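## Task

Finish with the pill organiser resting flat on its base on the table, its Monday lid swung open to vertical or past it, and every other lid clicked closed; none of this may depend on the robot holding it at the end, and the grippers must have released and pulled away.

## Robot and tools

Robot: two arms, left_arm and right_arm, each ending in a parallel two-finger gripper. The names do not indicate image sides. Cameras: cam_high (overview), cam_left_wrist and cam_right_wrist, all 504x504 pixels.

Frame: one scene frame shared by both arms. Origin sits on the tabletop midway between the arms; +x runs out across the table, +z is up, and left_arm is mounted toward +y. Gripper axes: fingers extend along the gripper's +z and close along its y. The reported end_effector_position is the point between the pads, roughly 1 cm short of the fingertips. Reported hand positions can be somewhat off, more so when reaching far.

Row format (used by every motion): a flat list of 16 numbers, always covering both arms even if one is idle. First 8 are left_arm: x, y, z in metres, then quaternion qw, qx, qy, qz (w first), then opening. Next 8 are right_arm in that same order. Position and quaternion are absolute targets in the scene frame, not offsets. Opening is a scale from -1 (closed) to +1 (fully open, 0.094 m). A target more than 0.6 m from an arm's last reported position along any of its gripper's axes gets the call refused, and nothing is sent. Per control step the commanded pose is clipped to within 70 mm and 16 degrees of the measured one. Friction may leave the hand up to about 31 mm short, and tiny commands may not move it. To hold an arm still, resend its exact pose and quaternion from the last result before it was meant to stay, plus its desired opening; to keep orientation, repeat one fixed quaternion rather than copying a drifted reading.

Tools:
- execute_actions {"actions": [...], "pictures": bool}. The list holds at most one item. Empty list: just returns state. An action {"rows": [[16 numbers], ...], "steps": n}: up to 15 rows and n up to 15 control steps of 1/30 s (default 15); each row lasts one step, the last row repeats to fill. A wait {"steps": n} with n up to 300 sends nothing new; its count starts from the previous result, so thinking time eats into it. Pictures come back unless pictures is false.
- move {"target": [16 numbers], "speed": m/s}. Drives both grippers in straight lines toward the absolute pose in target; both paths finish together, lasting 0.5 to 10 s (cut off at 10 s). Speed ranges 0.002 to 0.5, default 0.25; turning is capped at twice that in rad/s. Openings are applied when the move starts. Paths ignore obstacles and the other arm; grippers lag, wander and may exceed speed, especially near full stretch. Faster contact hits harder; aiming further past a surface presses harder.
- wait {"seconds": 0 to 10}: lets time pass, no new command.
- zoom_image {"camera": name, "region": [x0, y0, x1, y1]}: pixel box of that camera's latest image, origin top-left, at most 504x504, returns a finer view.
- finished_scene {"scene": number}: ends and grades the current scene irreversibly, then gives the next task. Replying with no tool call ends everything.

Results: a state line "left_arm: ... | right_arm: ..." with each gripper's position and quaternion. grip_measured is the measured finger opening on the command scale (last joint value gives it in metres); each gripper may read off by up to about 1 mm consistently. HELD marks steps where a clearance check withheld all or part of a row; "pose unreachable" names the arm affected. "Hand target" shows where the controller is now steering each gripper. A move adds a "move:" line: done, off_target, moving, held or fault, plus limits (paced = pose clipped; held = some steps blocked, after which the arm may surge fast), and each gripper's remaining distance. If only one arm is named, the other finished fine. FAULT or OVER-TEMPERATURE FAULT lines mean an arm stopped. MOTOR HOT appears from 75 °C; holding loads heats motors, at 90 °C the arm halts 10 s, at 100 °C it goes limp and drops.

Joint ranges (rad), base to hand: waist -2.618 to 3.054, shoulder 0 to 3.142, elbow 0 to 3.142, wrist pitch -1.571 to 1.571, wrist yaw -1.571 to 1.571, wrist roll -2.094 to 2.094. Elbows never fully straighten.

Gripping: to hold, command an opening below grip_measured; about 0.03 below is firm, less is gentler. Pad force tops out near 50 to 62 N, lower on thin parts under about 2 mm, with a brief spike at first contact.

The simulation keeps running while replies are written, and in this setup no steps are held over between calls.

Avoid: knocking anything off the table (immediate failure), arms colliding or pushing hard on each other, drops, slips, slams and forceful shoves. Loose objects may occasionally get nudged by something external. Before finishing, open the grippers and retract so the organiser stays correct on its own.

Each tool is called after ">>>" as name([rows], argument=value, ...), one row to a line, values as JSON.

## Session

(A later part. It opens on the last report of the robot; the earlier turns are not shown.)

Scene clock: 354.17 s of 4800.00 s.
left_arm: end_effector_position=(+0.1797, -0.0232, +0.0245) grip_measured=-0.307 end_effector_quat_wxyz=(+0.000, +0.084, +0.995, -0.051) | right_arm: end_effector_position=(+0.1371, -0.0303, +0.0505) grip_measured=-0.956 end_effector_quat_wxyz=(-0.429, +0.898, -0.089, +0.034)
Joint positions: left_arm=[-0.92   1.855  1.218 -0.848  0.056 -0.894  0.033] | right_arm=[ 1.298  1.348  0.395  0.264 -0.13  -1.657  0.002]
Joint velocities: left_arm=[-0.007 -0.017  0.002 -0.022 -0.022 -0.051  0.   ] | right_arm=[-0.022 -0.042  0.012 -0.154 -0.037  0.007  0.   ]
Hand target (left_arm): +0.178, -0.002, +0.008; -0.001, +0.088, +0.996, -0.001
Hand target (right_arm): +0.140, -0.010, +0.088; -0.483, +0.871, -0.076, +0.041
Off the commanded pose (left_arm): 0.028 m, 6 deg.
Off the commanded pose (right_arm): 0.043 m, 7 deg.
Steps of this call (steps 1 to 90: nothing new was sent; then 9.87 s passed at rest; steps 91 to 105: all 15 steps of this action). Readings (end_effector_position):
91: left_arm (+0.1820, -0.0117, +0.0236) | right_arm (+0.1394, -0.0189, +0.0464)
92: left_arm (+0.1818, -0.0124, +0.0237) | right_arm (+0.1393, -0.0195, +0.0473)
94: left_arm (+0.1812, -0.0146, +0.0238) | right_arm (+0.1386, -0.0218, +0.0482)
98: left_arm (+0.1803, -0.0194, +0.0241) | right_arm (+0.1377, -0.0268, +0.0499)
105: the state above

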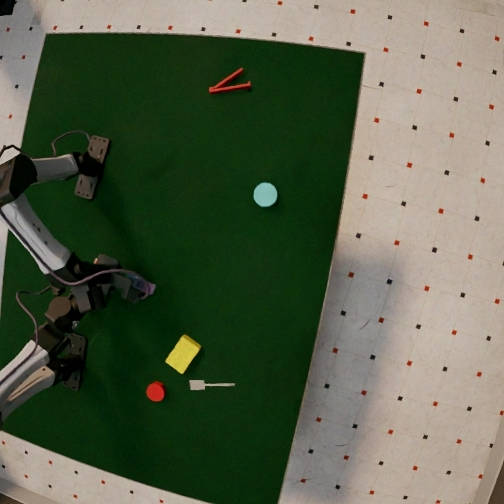

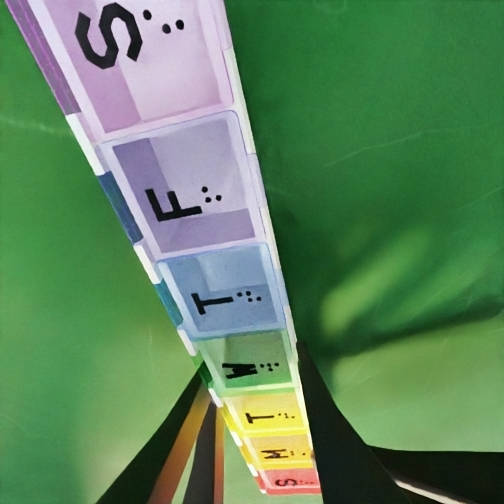

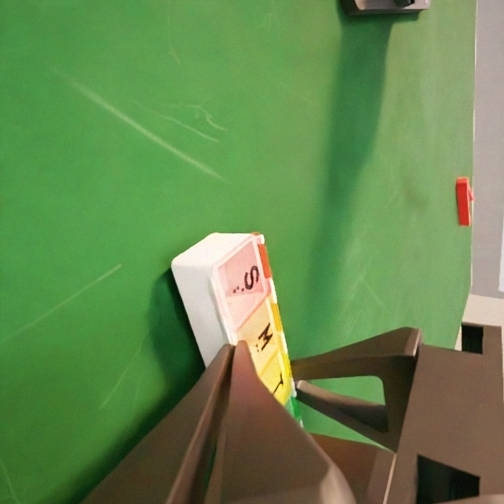

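>>> execute_actions([
  {"rows":[[0.178,0.002,0.008,0,0.087,0.996,0,-0.42,0.141,-0.006,0.084,-0.483,0.872,-0.076,0.042,-1],[0.178,0.004,0.008,0,0.087,0.996,0,-0.42,0.141,-0.004,0.083,-0.483,0.872,-0.076,0.042,-1],[0.178,0.006,0.008,0,0.087,0.996,0,-0.42,0.141,-0.001,0.082,-0.483,0.872,-0.076,0.042,-1],[0.178,0.008,0.008,0,0.087,0.996,0,-0.42,0.141,0.002,0.081,-0.483,0.872,-0.076,0.042,-1],[0.178,0.010,0.008,0,0.087,0.996,0,-0.42,0.141,0.005,0.080,-0.483,0.872,-0.076,0.042,-1],[0.178,0.012,0.008,0,0.087,0.996,0,-0.42,0.141,0.008,0.080,-0.483,0.872,-0.076,0.042,-1],[0.178,0.012,0.008,0,0.087,0.996,0,-0.42,0.141,0.011,0.080,-0.483,0.872,-0.076,0.042,-1],[0.178,0.012,0.008,0,0.087,0.996,0,-0.42,0.141,0.014,0.080,-0.483,0.872,-0.076,0.042,-1]],"steps":15},
])

>>> zoom_image(camera="cam_right_wrist", region=[150, 200, 330, 420])

Scene clock: 365.13 s of 4800.00 s.
left_arm: end_effector_position=(+0.1784, -0.0127, +0.0220) grip_measured=-0.307 end_effector_quat_wxyz=(+0.005, +0.089, +0.995, -0.042) | right_arm: end_effector_position=(+0.1359, -0.0185, +0.0471) grip_measured=-0.956 end_effector_quat_wxyz=(-0.419, +0.903, -0.090, +0.030)
Joint positions: left_arm=[-0.916  1.833  1.178 -0.842  0.04  -0.88   0.033] | right_arm=[ 1.318  1.412  0.444  0.259 -0.118 -1.643  0.002]
Joint velocities: left_arm=[-0.007 -0.017 -0.022 -0.037 -0.051  0.051  0.   ] | right_arm=[ 0.007  0.017 -0.002 -0.037  0.037 -0.037 -0.001]
Hand target (left_arm): +0.177, +0.011, +0.009; -0.001, +0.087, +0.996, -0.000
Hand target (right_arm): +0.139, +0.008, +0.083; -0.482, +0.872, -0.076, +0.040
Off the commanded pose (left_arm): 0.028 m, 5 deg.
Off the commanded pose (right_arm): 0.047 m, 8 deg.
Steps of this call (steps 1 to 90: nothing new was sent; then 7.47 s passed at rest; steps 91 to 105: all 15 steps of this action). Readings (end_effector_position):
91: left_arm (+0.1796, -0.0236, +0.0245) | right_arm (+0.1370, -0.0307, +0.0505)
92: left_arm (+0.1796, -0.0236, +0.0245) | right_arm (+0.1370, -0.0307, +0.0505)
94: left_arm (+0.1794, -0.0234, +0.0243) | right_arm (+0.1370, -0.0304, +0.0504)
98: left_arm (+0.1771, -0.0172, +0.0229) | right_arm (+0.1347, -0.0232, +0.0484)
105: the state above

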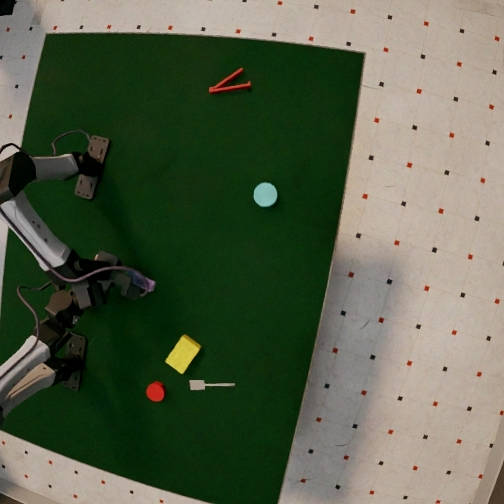

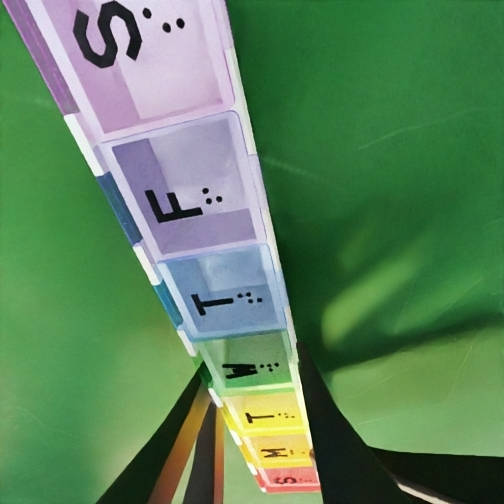

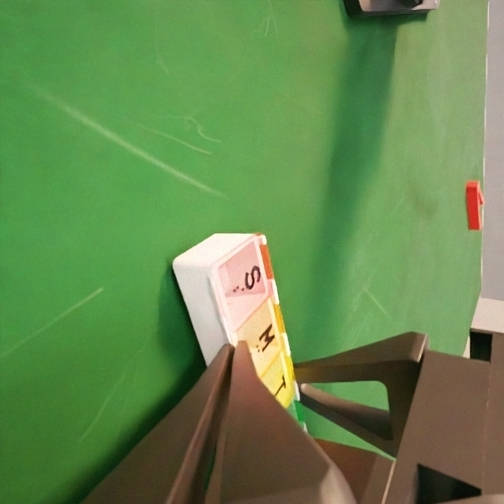

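Region (150, 200, 330, 420) of cam_right_wrist's 504x504 image, scaled by 2.291, with more detail than that image has; it fills the left 412 columns of this view, and the rest is white.

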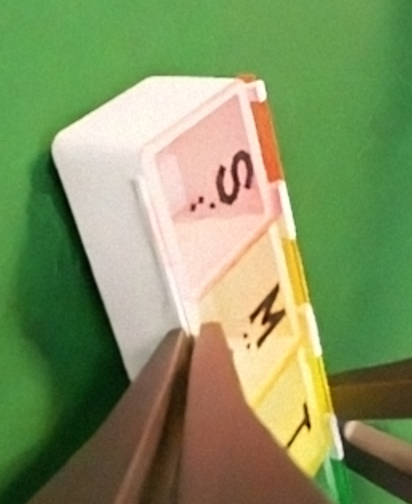

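>>> execute_actions([
  {"rows":[[0.178,0.012,0.004,0,0.087,0.996,0,-0.42,0.141,0.013,0.083,-0.483,0.872,-0.076,0.042,-1],[0.178,0.012,0.004,0,0.087,0.996,0,-0.42,0.141,0.012,0.086,-0.483,0.872,-0.076,0.042,-1],[0.178,0.012,0.004,0,0.087,0.996,0,-0.42,0.141,0.011,0.089,-0.483,0.872,-0.076,0.042,-1],[0.178,0.012,0.004,0,0.087,0.996,0,-0.42,0.141,0.010,0.092,-0.483,0.872,-0.076,0.042,-1],[0.178,0.012,0.004,0,0.087,0.996,0,-0.42,0.141,0.010,0.095,-0.483,0.872,-0.076,0.042,-1],[0.178,0.012,0.004,0,0.087,0.996,0,-0.42,0.141,0.010,0.098,-0.483,0.872,-0.076,0.042,-1],[0.178,0.012,0.004,0,0.087,0.996,0,-0.42,0.141,0.010,0.101,-0.483,0.872,-0.076,0.042,-1],[0.178,0.012,0.004,0,0.087,0.996,0,-0.42,0.141,0.010,0.104,-0.483,0.872,-0.076,0.042,-1]],"steps":15},
])

>>> zoom_image(camera="cam_right_wrist", region=[150, 200, 330, 420])

Scene clock: 376.27 s of 4800.00 s.
left_arm: end_effector_position=(+0.1824, -0.0088, +0.0216) grip_measured=-0.309 end_effector_quat_wxyz=(+0.009, +0.087, +0.995, -0.038) | right_arm: end_effector_position=(+0.1352, -0.0177, +0.0671) grip_measured=-0.990 end_effector_quat_wxyz=(-0.424, +0.901, -0.090, +0.028)
Joint positions: left_arm=[-0.906  1.829  1.173 -0.841  0.028 -0.874  0.032] | right_arm=[ 1.319  1.342  0.485  0.157 -0.122 -1.639  0.   ]
Joint velocities: left_arm=[-0.007  0.002  0.007  0.007 -0.051  0.022 -0.   ] | right_arm=[ 0.002 -0.017  0.012 -0.051  0.022  0.051 -0.001]
Hand target (left_arm): +0.177, +0.012, +0.006; -0.001, +0.087, +0.996, -0.000
Hand target (right_arm): +0.140, +0.005, +0.107; -0.483, +0.872, -0.076, +0.041
Off the commanded pose (left_arm): 0.028 m, 4 deg.
Off the commanded pose (right_arm): 0.046 m, 8 deg.
Steps of this call (steps 1 to 90: nothing new was sent; then 7.63 s passed at rest; steps 91 to 105: all 15 steps of this action). Readings (end_effector_position):
91: left_arm (+0.1786, -0.0127, +0.0221) | right_arm (+0.1360, -0.0184, +0.0470)
92: left_arm (+0.1786, -0.0127, +0.0221) | right_arm (+0.1360, -0.0184, +0.0470)
94: left_arm (+0.1786, -0.0127, +0.0221) | right_arm (+0.1361, -0.0185, +0.0479)
98: left_arm (+0.1789, -0.0141, +0.0226) | right_arm (+0.1366, -0.0187, +0.0553)
105: the state above

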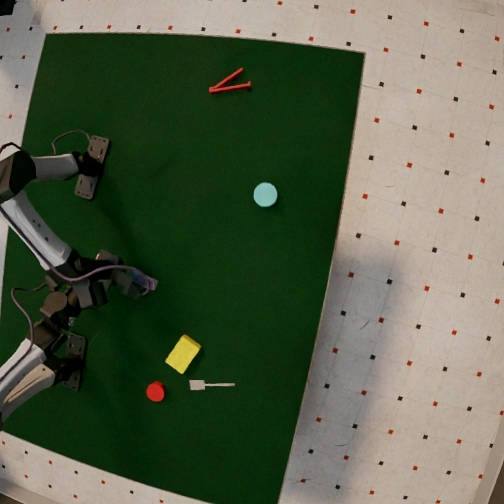

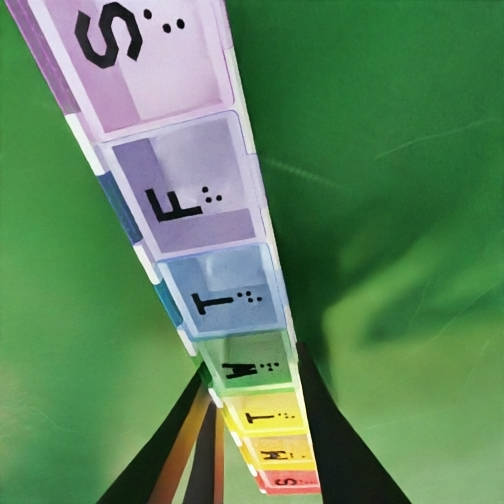

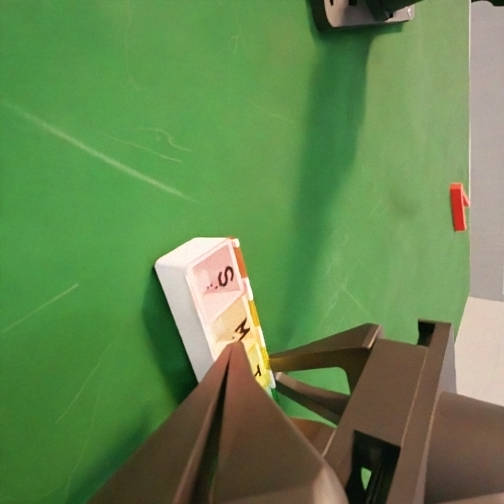

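Region (150, 200, 330, 420) of cam_right_wrist's 504x504 image, scaled by 2.291, with more detail than that image has; it fills the left 412 columns of this view, and the rest is white.

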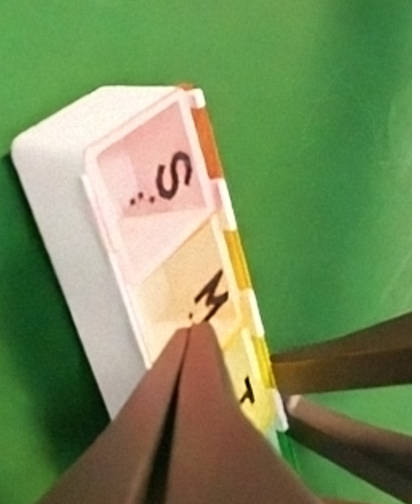

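>>> move(target=[0.180,-0.004,0.010,0,0.087,0.996,0,-0.42,0.138,-0.045,0.062,-0.483,0.872,-0.076,0.042,-1], speed=0.06)

>>> zoom_image(camera="cam_right_wrist", region=[150, 180, 330, 400])

>>> zoom_image(camera="cam_left_wrist", region=[200, 330, 440, 504])

Scene clock: 384.60 s of 4800.00 s.
left_arm: end_effector_position=(+0.1829, -0.0089, +0.0222) grip_measured=-0.309 end_effector_quat_wxyz=(+0.008, +0.085, +0.996, -0.027) | right_arm: end_effector_position=(+0.1368, -0.0446, +0.0584) grip_measured=-0.990 end_effector_quat_wxyz=(-0.472, +0.877, -0.080, +0.038)
Joint positions: left_arm=[-0.91   1.846  1.198 -0.869  0.017 -0.88   0.032] | right_arm=[ 1.26   1.259  0.279  0.385 -0.177 -1.679  0.   ]
Joint velocities: left_arm=[-0.012  0.012  0.002  0.037 -0.022  0.037 -0.001] | right_arm=[-0.002  0.017 -0.007  0.037  0.022 -0.081 -0.001]
Hand target (left_arm): +0.180, -0.004, +0.011; +0.000, +0.087, +0.996, -0.000
Hand target (right_arm): +0.138, -0.046, +0.062; -0.482, +0.872, -0.076, +0.042
Off the commanded pose (left_arm): 0.013 m, 3 deg.
Off the commanded pose (right_arm): 0.004 m, 2 deg.
After step 90, 3.63 s passed at rest.
move: off_target (left_arm)

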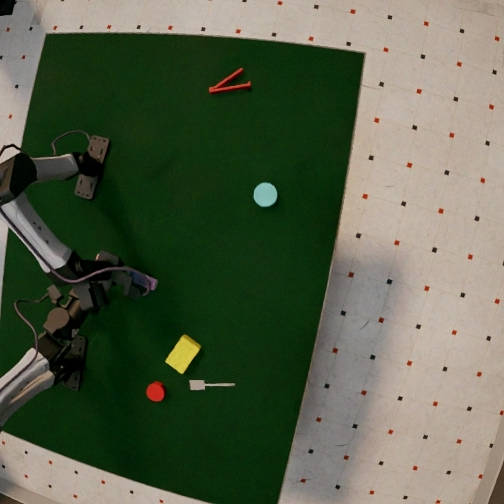

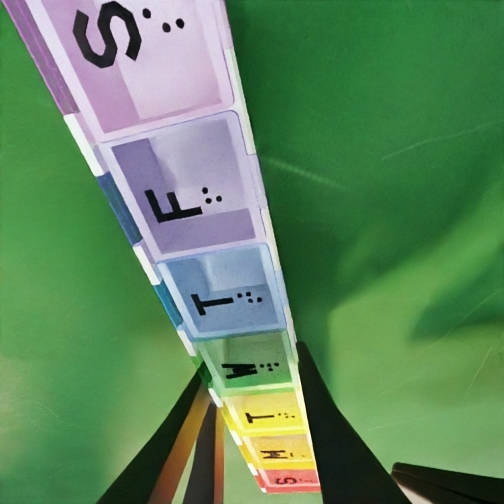

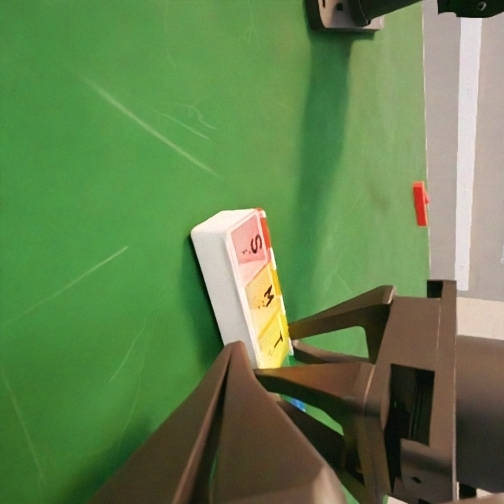

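Region (150, 180, 330, 400) of cam_right_wrist's 504x504 image, scaled by 2.291, with more detail than that image has; it fills the left 412 columns of this view, and the rest is white.

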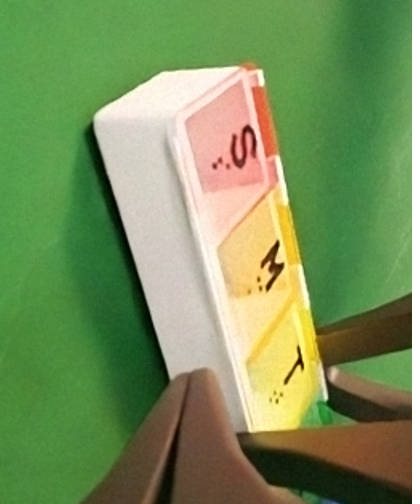

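Region (200, 330, 440, 504) of cam_left_wrist's 504x504 image, scaled by 2.100, with more detail than that image has; it fills the top 365 rows of this view, and the rest is white.

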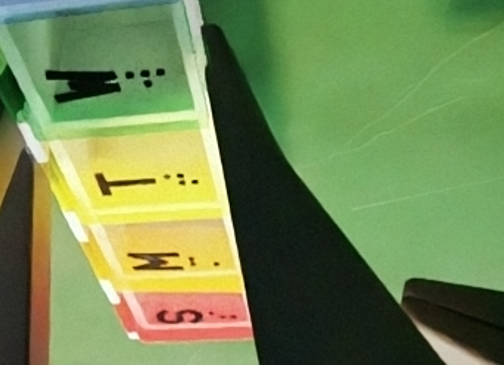

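>>> execute_actions([
  {"rows":[[0.180,-0.004,0.010,0,0.087,0.996,0,-0.42,0.138,-0.044,0.056,-0.483,0.872,-0.076,0.042,-1],[0.180,-0.004,0.010,0,0.087,0.996,0,-0.42,0.1385,-0.042,0.053,-0.483,0.872,-0.076,0.042,-1],[0.180,-0.004,0.010,0,0.087,0.996,0,-0.42,0.139,-0.040,0.050,-0.483,0.872,-0.076,0.042,-1],[0.180,-0.004,0.010,0,0.087,0.996,0,-0.42,0.139,-0.038,0.048,-0.483,0.872,-0.076,0.042,-1],[0.180,-0.004,0.010,0,0.087,0.996,0,-0.42,0.1395,-0.036,0.046,-0.483,0.872,-0.076,0.042,-1],[0.180,-0.004,0.010,0,0.087,0.996,0,-0.42,0.140,-0.034,0.044,-0.483,0.872,-0.076,0.042,-1],[0.180,-0.004,0.010,0,0.087,0.996,0,-0.42,0.140,-0.032,0.043,-0.483,0.872,-0.076,0.042,-1],[0.180,-0.004,0.010,0,0.087,0.996,0,-0.42,0.141,-0.030,0.042,-0.483,0.872,-0.076,0.042,-1],[0.180,-0.004,0.010,0,0.087,0.996,0,-0.42,0.141,-0.028,0.042,-0.483,0.872,-0.076,0.042,-1],[0.180,-0.004,0.010,0,0.087,0.996,0,-0.42,0.141,-0.026,0.042,-0.483,0.872,-0.076,0.042,-1],[0.180,-0.004,0.010,0,0.087,0.996,0,-0.42,0.141,-0.024,0.042,-0.483,0.872,-0.076,0.042,-1]],"steps":15},
])

>>> zoom_image(camera="cam_right_wrist", region=[150, 200, 330, 420])

Scene clock: 399.70 s of 4800.00 s.
left_arm: end_effector_position=(+0.1829, -0.0089, +0.0222) grip_measured=-0.309 end_effector_quat_wxyz=(+0.008, +0.085, +0.996, -0.027) | right_arm: end_effector_position=(+0.1382, -0.0356, +0.0304) grip_measured=-0.990 end_effector_quat_wxyz=(-0.460, +0.884, -0.079, +0.034)
Joint positions: left_arm=[-0.91   1.846  1.198 -0.869  0.017 -0.88   0.032] | right_arm=[ 1.266  1.453  0.275  0.555 -0.175 -1.679  0.   ]
Joint velocities: left_arm=[ 0.007 -0.022 -0.012  0.007 -0.007 -0.007 -0.   ] | right_arm=[-0.017  0.027 -0.002  0.168 -0.022 -0.037 -0.001]
Hand target (left_arm): +0.180, -0.004, +0.011; +0.000, +0.087, +0.996, -0.000
Hand target (right_arm): +0.141, -0.024, +0.042; -0.483, +0.872, -0.076, +0.041
Off the commanded pose (left_arm): 0.013 m, 3 deg.
Off the commanded pose (right_arm): 0.017 m, 3 deg.
Steps of this call (steps 1 to 90: nothing new was sent; then 11.60 s passed at rest; steps 91 to 105: all 15 steps of this action). Readings (end_effector_position):
91: left_arm (+0.1829, -0.0089, +0.0222) | right_arm (+0.1369, -0.0441, +0.0589)
92: left_arm (+0.1829, -0.0089, +0.0222) | right_arm (+0.1372, -0.0433, +0.0586)
94: left_arm (+0.1829, -0.0089, +0.0222) | right_arm (+0.1380, -0.0414, +0.0539)
98: left_arm (+0.1829, -0.0089, +0.0222) | right_arm (+0.1388, -0.0394, +0.0378)
105: the state above

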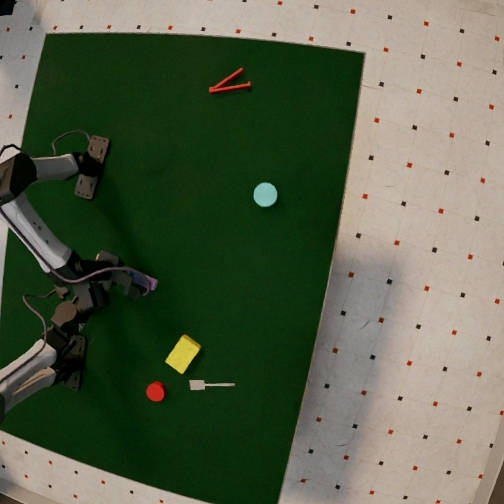

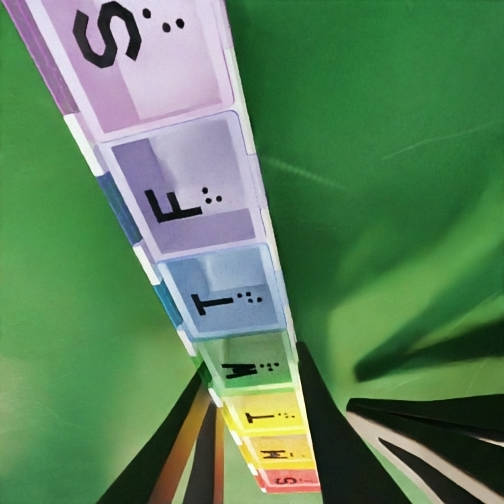

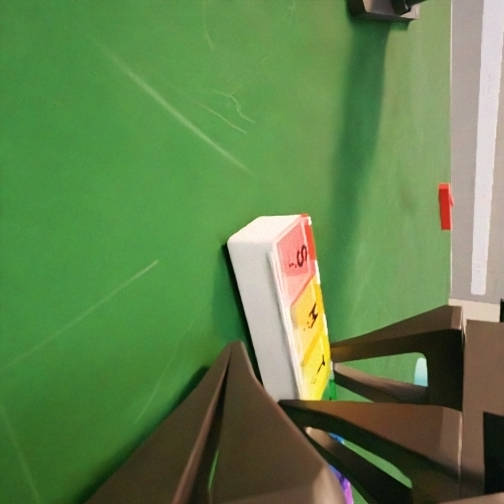

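Region (150, 200, 330, 420) of cam_right_wrist's 504x504 image, scaled by 2.291, with more detail than that image has; it fills the left 412 columns of this view, and the rest is white.

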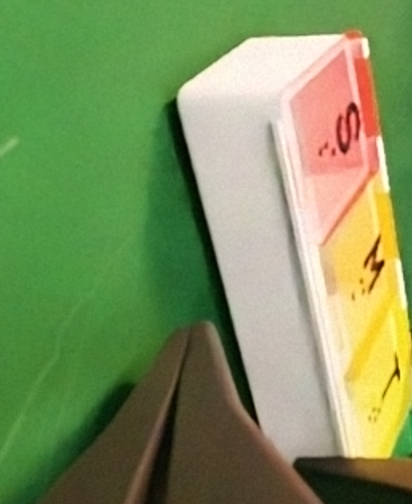

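>>> execute_actions([
  {"rows":[[0.180,-0.004,0.010,0,0.087,0.996,0,-0.42,0.141,-0.020,0.046,-0.483,0.872,-0.076,0.042,-1],[0.180,-0.004,0.010,0,0.087,0.996,0,-0.42,0.141,-0.018,0.047,-0.483,0.872,-0.076,0.042,-1],[0.180,-0.004,0.010,0,0.087,0.996,0,-0.42,0.141,-0.016,0.048,-0.483,0.872,-0.076,0.042,-1],[0.180,-0.004,0.010,0,0.087,0.996,0,-0.42,0.141,-0.014,0.048,-0.483,0.872,-0.076,0.042,-1],[0.180,-0.004,0.010,0,0.087,0.996,0,-0.42,0.141,-0.012,0.048,-0.483,0.872,-0.076,0.042,-1]],"steps":15},
])

>>> zoom_image(camera="cam_right_wrist", region=[150, 200, 330, 420])

Scene clock: 410.67 s of 4800.00 s.
left_arm: end_effector_position=(+0.1833, -0.0076, +0.0222) grip_measured=-0.309 end_effector_quat_wxyz=(+0.009, +0.085, +0.996, -0.024) | right_arm: end_effector_position=(+0.1396, -0.0189, +0.0456) grip_measured=-0.990 end_effector_quat_wxyz=(-0.480, +0.873, -0.073, +0.039)
Joint positions: left_arm=[-0.91   1.846  1.198 -0.873  0.012 -0.88   0.032] | right_arm=[ 1.287  1.464  0.319  0.572 -0.161 -1.672  0.   ]
Joint velocities: left_arm=[ 0.012 -0.022 -0.002 -0.037 -0.022 -0.007  0.001] | right_arm=[-0.012 -0.012 -0.007  0.051 -0.007 -0.007 -0.   ]
Hand target (left_arm): +0.180, -0.004, +0.011; +0.000, +0.087, +0.996, -0.000
Hand target (right_arm): +0.141, -0.013, +0.049; -0.483, +0.871, -0.076, +0.041
Off the commanded pose (left_arm): 0.013 m, 3 deg.
Off the commanded pose (right_arm): 0.007 m, 1 deg.
Steps of this call (steps 1 to 90: nothing new was sent; then 7.47 s passed at rest; steps 91 to 105: all 15 steps of this action). Readings (end_effector_position):
91: left_arm (+0.1829, -0.0089, +0.0222) | right_arm (+0.1396, -0.0321, +0.0353)
92: left_arm (+0.1829, -0.0089, +0.0222) | right_arm (+0.1392, -0.0310, +0.0362)
94: left_arm (+0.1829, -0.0089, +0.0222) | right_arm (+0.1388, -0.0266, +0.0401)
98: left_arm (+0.1832, -0.0078, +0.0222) | right_arm (+0.1395, -0.0188, +0.0466)
105: the state above

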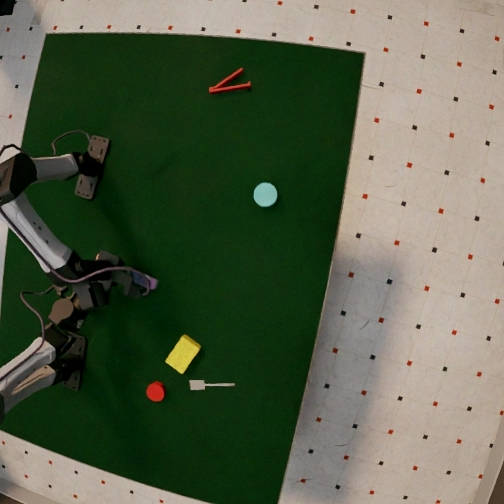

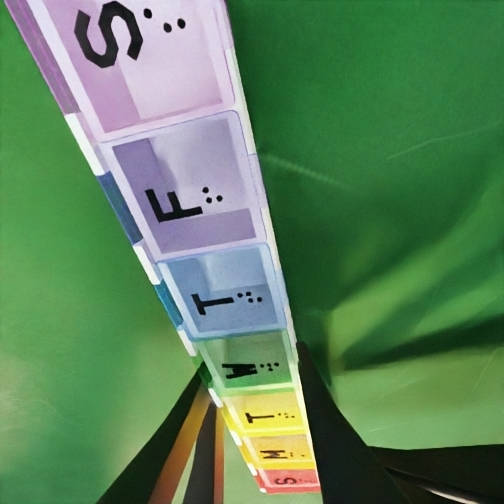

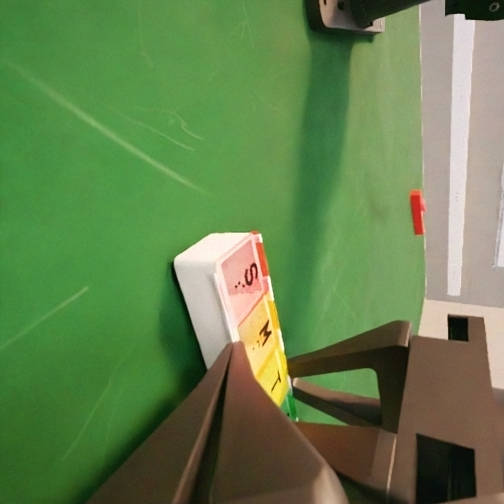

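Region (150, 200, 330, 420) of cam_right_wrist's 504x504 image, scaled by 2.291, with more detail than that image has; it fills the left 412 columns of this view, and the rest is white.

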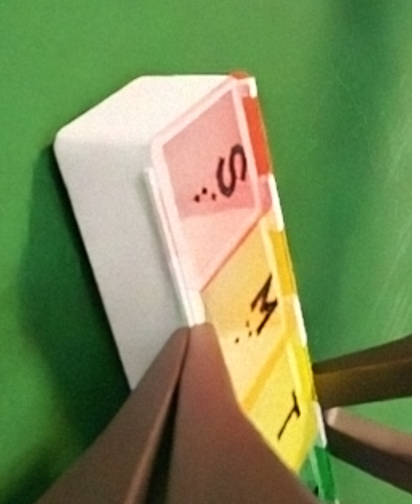

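>>> execute_actions([
  {"rows":[[0.180,-0.004,0.010,0,0.087,0.996,0,-0.42,0.141,-0.022,0.046,-0.483,0.872,-0.076,0.042,-1],[0.180,-0.004,0.010,0,0.087,0.996,0,-0.42,0.141,-0.023,0.045,-0.483,0.872,-0.076,0.042,-1],[0.180,-0.004,0.010,0,0.087,0.996,0,-0.42,0.141,-0.023,0.044,-0.483,0.872,-0.076,0.042,-1],[0.180,-0.004,0.010,0,0.087,0.996,0,-0.42,0.141,-0.023,0.042,-0.483,0.872,-0.076,0.042,-1],[0.180,-0.004,0.010,0,0.087,0.996,0,-0.42,0.141,-0.022,0.040,-0.483,0.872,-0.076,0.042,-1],[0.180,-0.004,0.010,0,0.087,0.996,0,-0.42,0.141,-0.021,0.039,-0.483,0.872,-0.076,0.042,-1],[0.180,-0.004,0.010,0,0.087,0.996,0,-0.42,0.141,-0.020,0.039,-0.483,0.872,-0.076,0.042,-1]],"steps":15},
])

>>> zoom_image(camera="cam_right_wrist", region=[150, 200, 330, 420])

Scene clock: 424.73 s of 4800.00 s.
left_arm: end_effector_position=(+0.1839, -0.0055, +0.0221) grip_measured=-0.309 end_effector_quat_wxyz=(+0.011, +0.085, +0.996, -0.019) | right_arm: end_effector_position=(+0.1404, -0.0168, +0.0442) grip_measured=-0.990 end_effector_quat_wxyz=(-0.486, +0.870, -0.073, +0.041)
Joint positions: left_arm=[-0.91   1.846  1.198 -0.879  0.003 -0.88   0.032] | right_arm=[ 1.287  1.489  0.315  0.613 -0.161 -1.672  0.   ]
Joint velocities: left_arm=[-0.007 -0.012 -0.017  0.007  0.051 -0.051 -0.   ] | right_arm=[-0.002  0.007  0.002  0.022  0.037  0.081  0.   ]
Hand target (left_arm): +0.180, -0.004, +0.011; +0.000, +0.087, +0.996, -0.000
Hand target (right_arm): +0.141, -0.020, +0.039; -0.483, +0.872, -0.076, +0.042
Off the commanded pose (left_arm): 0.013 m, 3 deg.
Off the commanded pose (right_arm): 0.006 m, 1 deg.
Steps of this call (steps 1 to 90: nothing new was sent; then 10.57 s passed at rest; steps 91 to 105: all 15 steps of this action). Readings (end_effector_position):
91: left_arm (+0.1833, -0.0076, +0.0222) | right_arm (+0.1396, -0.0189, +0.0456)
92: left_arm (+0.1833, -0.0076, +0.0222) | right_arm (+0.1397, -0.0188, +0.0457)
94: left_arm (+0.1833, -0.0076, +0.0222) | right_arm (+0.1397, -0.0188, +0.0459)
98: left_arm (+0.1836, -0.0068, +0.0221) | right_arm (+0.1400, -0.0179, +0.0441)
105: the state above

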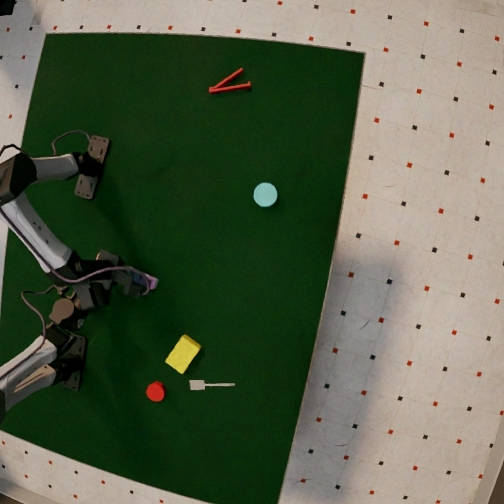

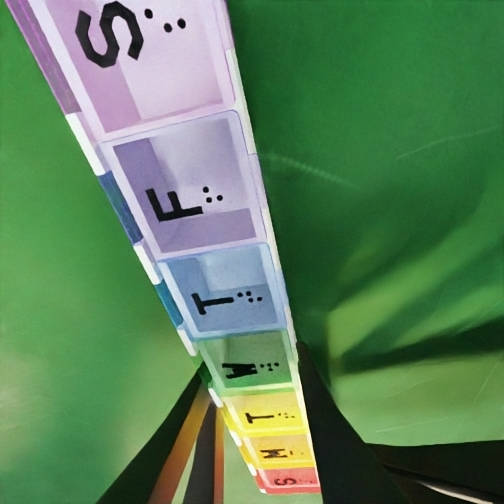

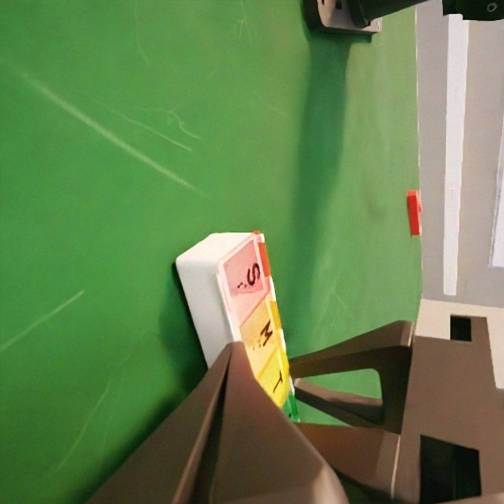

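Region (150, 200, 330, 420) of cam_right_wrist's 504x504 image, scaled by 2.291, with more detail than that image has; it fills the left 412 columns of this view, and the rest is white.

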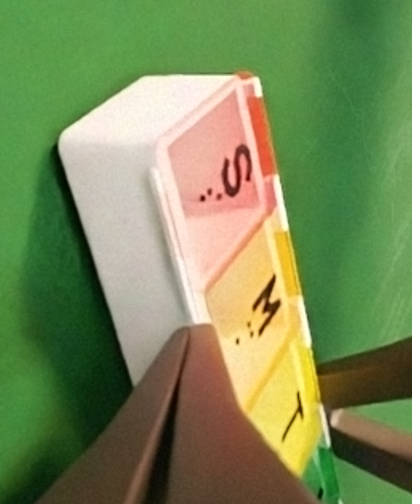

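>>> move(target=[0.180,-0.004,0.010,0,0.087,0.996,0,-0.42,0.140,-0.040,0.050,-0.483,0.872,-0.076,0.042,-1], speed=0.05)

>>> execute_actions([
  {"rows":[[0.180,-0.004,0.010,0,0.087,0.996,0,-0.42,0.140,-0.040,0.046,-0.483,0.872,-0.076,0.042,-1],[0.180,-0.004,0.010,0,0.087,0.996,0,-0.42,0.140,-0.039,0.043,-0.483,0.872,-0.076,0.042,-1],[0.180,-0.004,0.010,0,0.087,0.996,0,-0.42,0.140,-0.038,0.040,-0.483,0.872,-0.076,0.042,-1],[0.180,-0.004,0.010,0,0.087,0.996,0,-0.42,0.140,-0.036,0.038,-0.483,0.872,-0.076,0.042,-1],[0.180,-0.004,0.010,0,0.087,0.996,0,-0.42,0.141,-0.034,0.037,-0.483,0.872,-0.076,0.042,-1],[0.180,-0.004,0.010,0,0.087,0.996,0,-0.42,0.141,-0.032,0.037,-0.483,0.872,-0.076,0.042,-1],[0.180,-0.004,0.010,0,0.087,0.996,0,-0.42,0.141,-0.030,0.037,-0.483,0.872,-0.076,0.042,-1],[0.180,-0.004,0.010,0,0.087,0.996,0,-0.42,0.141,-0.028,0.037,-0.483,0.872,-0.076,0.042,-1],[0.180,-0.004,0.010,0,0.087,0.996,0,-0.42,0.141,-0.026,0.037,-0.483,0.872,-0.076,0.042,-1],[0.180,-0.004,0.010,0,0.087,0.996,0,-0.42,0.141,-0.024,0.037,-0.483,0.872,-0.076,0.042,-1],[0.180,-0.004,0.010,0,0.087,0.996,0,-0.42,0.141,-0.022,0.037,-0.483,0.872,-0.076,0.042,-1],[0.180,-0.004,0.010,0,0.087,0.996,0,-0.42,0.141,-0.020,0.037,-0.483,0.872,-0.076,0.042,-1]],"steps":15},
])

>>> zoom_image(camera="cam_right_wrist", region=[150, 200, 330, 420])

Scene clock: 440.03 s of 4800.00 s.
left_arm: end_effector_position=(+0.1840, -0.0055, +0.0221) grip_measured=-0.309 end_effector_quat_wxyz=(+0.011, +0.085, +0.996, -0.019) | right_arm: end_effector_position=(+0.1403, -0.0345, +0.0529) grip_measured=-0.990 end_effector_quat_wxyz=(-0.487, +0.869, -0.078, +0.043)
Joint positions: left_arm=[-0.91   1.846  1.198 -0.879  0.003 -0.88   0.032] | right_arm=[ 1.263  1.361  0.269  0.533 -0.174 -1.677  0.   ]
Joint velocities: left_arm=[ 0.007 -0.002 -0.007  0.066 -0.022  0.007 -0.   ] | right_arm=[-0.017 -0.012  0.007 -0.022  0.095 -0.007 -0.001]
Hand target (left_arm): +0.180, -0.004, +0.011; +0.000, +0.087, +0.996, -0.000
Hand target (right_arm): +0.140, -0.040, +0.050; -0.483, +0.871, -0.076, +0.043
Off the commanded pose (left_arm): 0.013 m, 3 deg.
Off the commanded pose (right_arm): 0.006 m, 1 deg.
After step 90, 11.30 s passed at rest.
move: off_target (left_arm)

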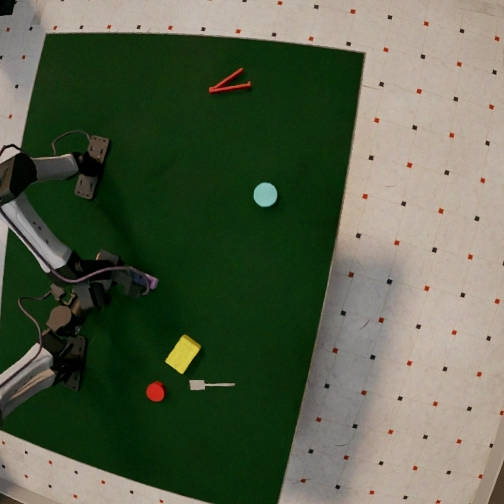

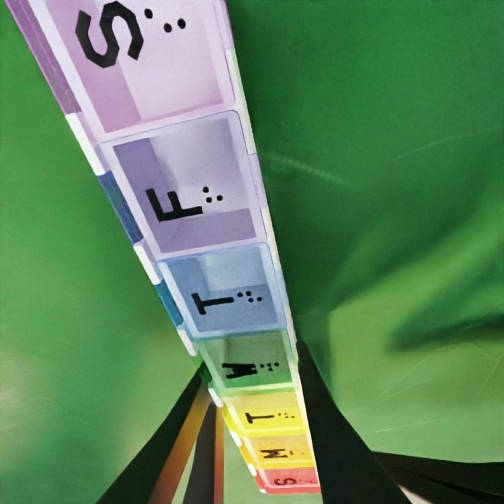

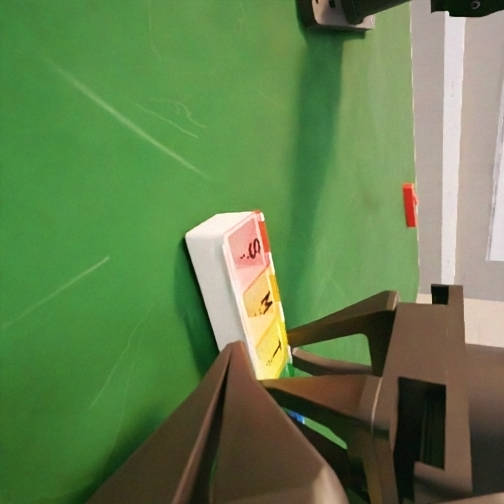

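Scene clock: 440.53 s of 4800.00 s.
left_arm: end_effector_position=(+0.1840, -0.0055, +0.0221) grip_measured=-0.309 end_effector_quat_wxyz=(+0.011, +0.085, +0.996, -0.019) | right_arm: end_effector_position=(+0.1376, -0.0324, +0.0254) grip_measured=-0.990 end_effector_quat_wxyz=(-0.462, +0.883, -0.077, +0.034)
Joint positions: left_arm=[-0.91   1.846  1.198 -0.879  0.003 -0.88   0.032] | right_arm=[ 1.274  1.5    0.272  0.61  -0.17  -1.677  0.   ]
Joint velocities: left_arm=[ 0.012  0.007 -0.012 -0.051  0.007  0.007 -0.001] | right_arm=[ 0.007  0.032  0.042  0.051  0.022 -0.007 -0.   ]
Hand target (left_arm): +0.180, -0.004, +0.011; +0.000, +0.087, +0.996, -0.000
Hand target (right_arm): +0.141, -0.020, +0.037; -0.483, +0.872, -0.076, +0.041
Off the commanded pose (left_arm): 0.013 m, 3 deg.
Off the commanded pose (right_arm): 0.017 m, 3 deg.
Steps of this call (steps 1 to 15: all 15 steps of this action). Readings (end_effector_position):
1: left_arm (+0.1840, -0.0055, +0.0221) | right_arm (+0.1403, -0.0345, +0.0528)
2: left_arm (+0.1840, -0.0055, +0.0221) | right_arm (+0.1403, -0.0345, +0.0524)
4: left_arm (+0.1840, -0.0055, +0.0221) | right_arm (+0.1403, -0.0343, +0.0482)
8: left_arm (+0.1840, -0.0055, +0.0221) | right_arm (+0.1399, -0.0354, +0.0324)
15: the state above

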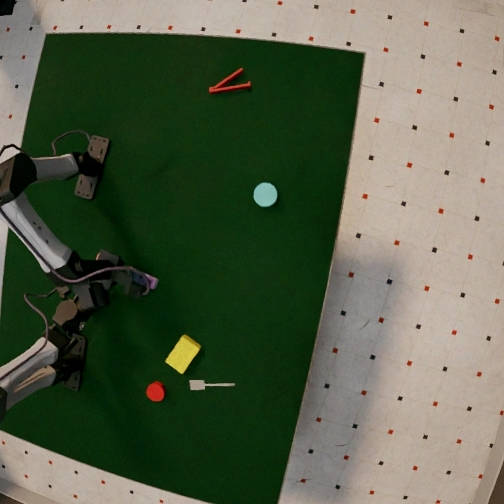

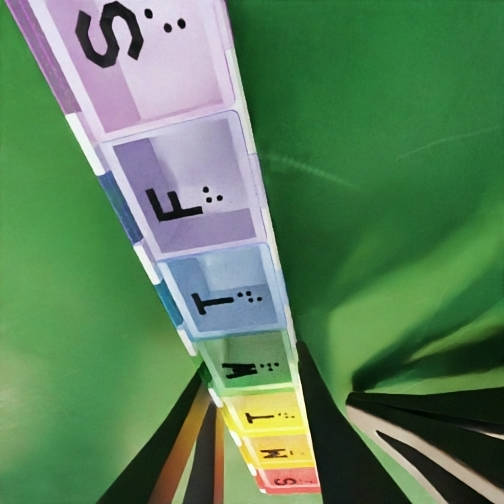

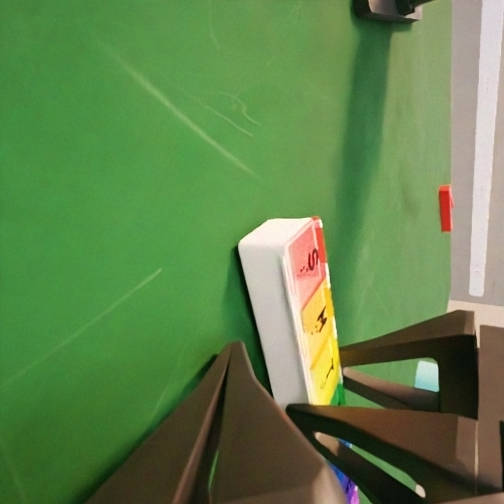

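Region (150, 200, 330, 420) of cam_right_wrist's 504x504 image, scaled by 2.291, with more detail than that image has; it fills the left 412 columns of this view, and the rest is white.

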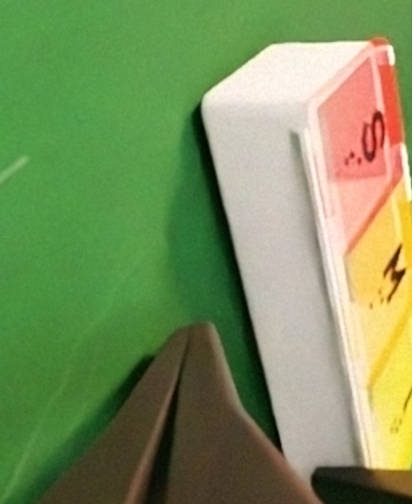

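>>> execute_actions([
  {"rows":[[0.180,-0.004,0.010,0,0.087,0.996,0,-0.42,0.141,-0.020,0.036,-0.483,0.872,-0.076,0.042,-1]],"steps":10},
])

>>> zoom_image(camera="cam_right_wrist", region=[150, 200, 330, 420])

Scene clock: 447.17 s of 4800.00 s.
left_arm: end_effector_position=(+0.1840, -0.0055, +0.0221) grip_measured=-0.309 end_effector_quat_wxyz=(+0.011, +0.085, +0.996, -0.019) | right_arm: end_effector_position=(+0.1393, -0.0291, +0.0300) grip_measured=-0.990 end_effector_quat_wxyz=(-0.471, +0.878, -0.077, +0.038)
Joint positions: left_arm=[-0.91   1.846  1.198 -0.879  0.003 -0.88   0.032] | right_arm=[ 1.274  1.501  0.275  0.63  -0.168 -1.677  0.   ]
Joint velocities: left_arm=[ 0.007 -0.002 -0.002  0.066 -0.022  0.007 -0.001] | right_arm=[ 0.002  0.002 -0.002 -0.007 -0.022 -0.051  0.001]
Hand target (left_arm): +0.180, -0.004, +0.011; +0.000, +0.087, +0.996, -0.000
Hand target (right_arm): +0.141, -0.021, +0.037; -0.483, +0.872, -0.076, +0.041
Off the commanded pose (left_arm): 0.013 m, 3 deg.
Off the commanded pose (right_arm): 0.011 m, 2 deg.
Steps of this call (steps 1 to 90: nothing new was sent; then 3.30 s passed at rest; steps 91 to 100: all 10 steps of this action). Readings (end_effector_position):
91: left_arm (+0.1840, -0.0055, +0.0221) | right_arm (+0.1390, -0.0297, +0.0290)
92: left_arm (+0.1840, -0.0055, +0.0221) | right_arm (+0.1391, -0.0296, +0.0291)
94: left_arm (+0.1840, -0.0055, +0.0221) | right_arm (+0.1391, -0.0294, +0.0295)
98: left_arm (+0.1840, -0.0055, +0.0221) | right_arm (+0.1392, -0.0291, +0.0299)
100: the state above

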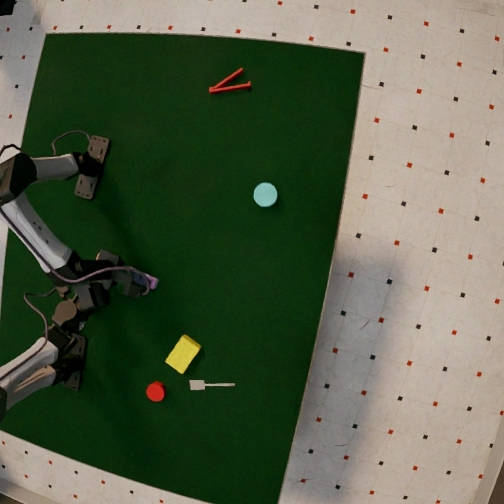

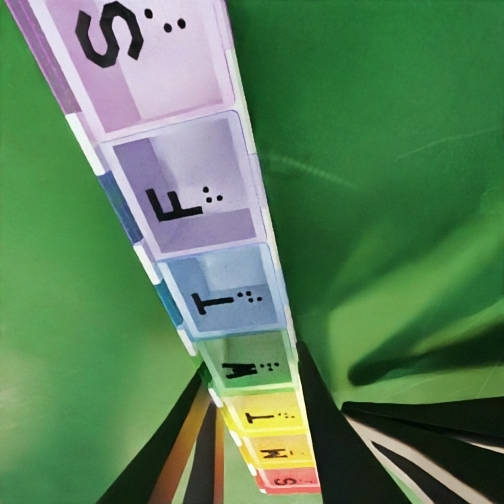

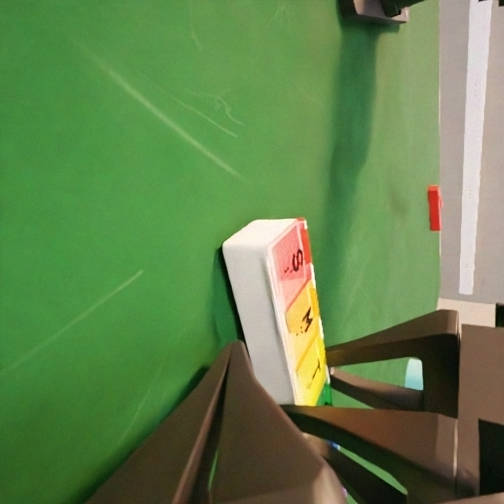

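Region (150, 200, 330, 420) of cam_right_wrist's 504x504 image, scaled by 2.291, with more detail than that image has; it fills the left 412 columns of this view, and the rest is white.

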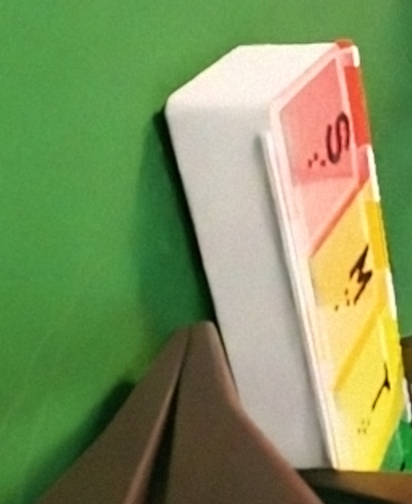

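>>> execute_actions([
  {"rows":[[0.180,-0.004,0.010,0,0.087,0.996,0,-0.42,0.141,-0.020,0.034,-0.483,0.872,-0.076,0.042,-1],[0.180,-0.004,0.010,0,0.087,0.996,0,-0.42,0.141,-0.019,0.033,-0.483,0.872,-0.076,0.042,-1],[0.180,-0.004,0.010,0,0.087,0.996,0,-0.42,0.141,-0.018,0.033,-0.483,0.872,-0.076,0.042,-1],[0.180,-0.004,0.010,0,0.087,0.996,0,-0.42,0.141,-0.017,0.033,-0.483,0.872,-0.076,0.042,-1],[0.180,-0.004,0.010,0,0.087,0.996,0,-0.42,0.141,-0.016,0.033,-0.483,0.872,-0.076,0.042,-1],[0.180,-0.004,0.010,0,0.087,0.996,0,-0.42,0.141,-0.015,0.033,-0.483,0.872,-0.076,0.042,-1],[0.180,-0.004,0.010,0,0.087,0.996,0,-0.42,0.141,-0.014,0.033,-0.483,0.872,-0.076,0.042,-1],[0.180,-0.004,0.010,0,0.087,0.996,0,-0.42,0.141,-0.013,0.033,-0.483,0.872,-0.076,0.042,-1],[0.180,-0.004,0.010,0,0.087,0.996,0,-0.42,0.141,-0.012,0.033,-0.483,0.872,-0.076,0.042,-1]],"steps":15},
])

>>> zoom_image(camera="cam_right_wrist", region=[150, 200, 330, 420])

Scene clock: 461.57 s of 4800.00 s.
left_arm: end_effector_position=(+0.1840, -0.0055, +0.0221) grip_measured=-0.309 end_effector_quat_wxyz=(+0.011, +0.085, +0.996, -0.019) | right_arm: end_effector_position=(+0.1391, -0.0217, +0.0259) grip_measured=-0.990 end_effector_quat_wxyz=(-0.470, +0.879, -0.075, +0.038)
Joint positions: left_arm=[-0.91   1.846  1.198 -0.879  0.003 -0.88   0.032] | right_arm=[ 1.287  1.552  0.297  0.657 -0.159 -1.672  0.   ]
Joint velocities: left_arm=[ 0.007  0.012 -0.002  0.11   0.007 -0.037 -0.001] | right_arm=[-0.002  0.032 -0.007  0.066  0.022 -0.051  0.   ]
Hand target (left_arm): +0.180, -0.004, +0.011; +0.000, +0.087, +0.996, -0.000
Hand target (right_arm): +0.141, -0.013, +0.034; -0.483, +0.871, -0.076, +0.041
Off the commanded pose (left_arm): 0.013 m, 3 deg.
Off the commanded pose (right_arm): 0.012 m, 2 deg.
Steps of this call (steps 1 to 90: nothing new was sent; then 10.90 s passed at rest; steps 91 to 105: all 15 steps of this action). Readings (end_effector_position):
91: left_arm (+0.1840, -0.0055, +0.0221) | right_arm (+0.1394, -0.0288, +0.0299)
92: left_arm (+0.1840, -0.0055, +0.0221) | right_arm (+0.1395, -0.0285, +0.0292)
94: left_arm (+0.1840, -0.0055, +0.0221) | right_arm (+0.1393, -0.0289, +0.0256)
98: left_arm (+0.1840, -0.0055, +0.0221) | right_arm (+0.1374, -0.0281, +0.0216)
105: the state above

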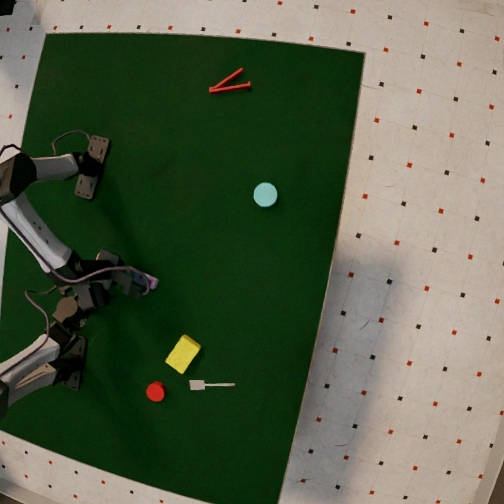

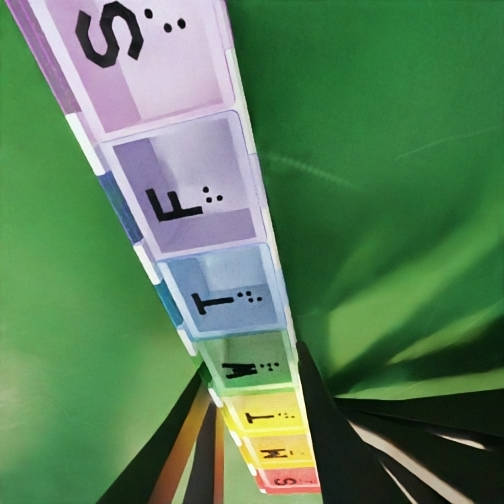

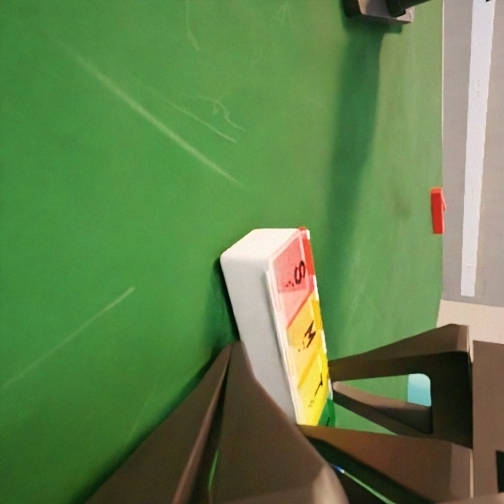

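Region (150, 200, 330, 420) of cam_right_wrist's 504x504 image, scaled by 2.291, with more detail than that image has; it fills the left 412 columns of this view, and the rest is white.

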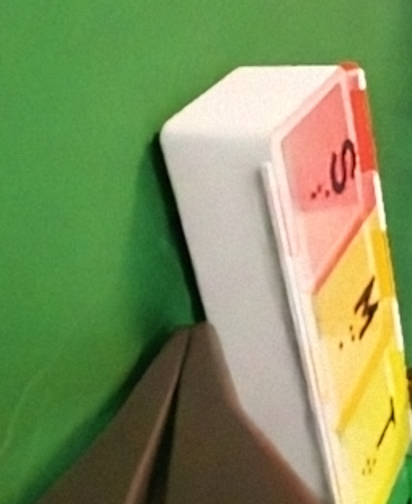

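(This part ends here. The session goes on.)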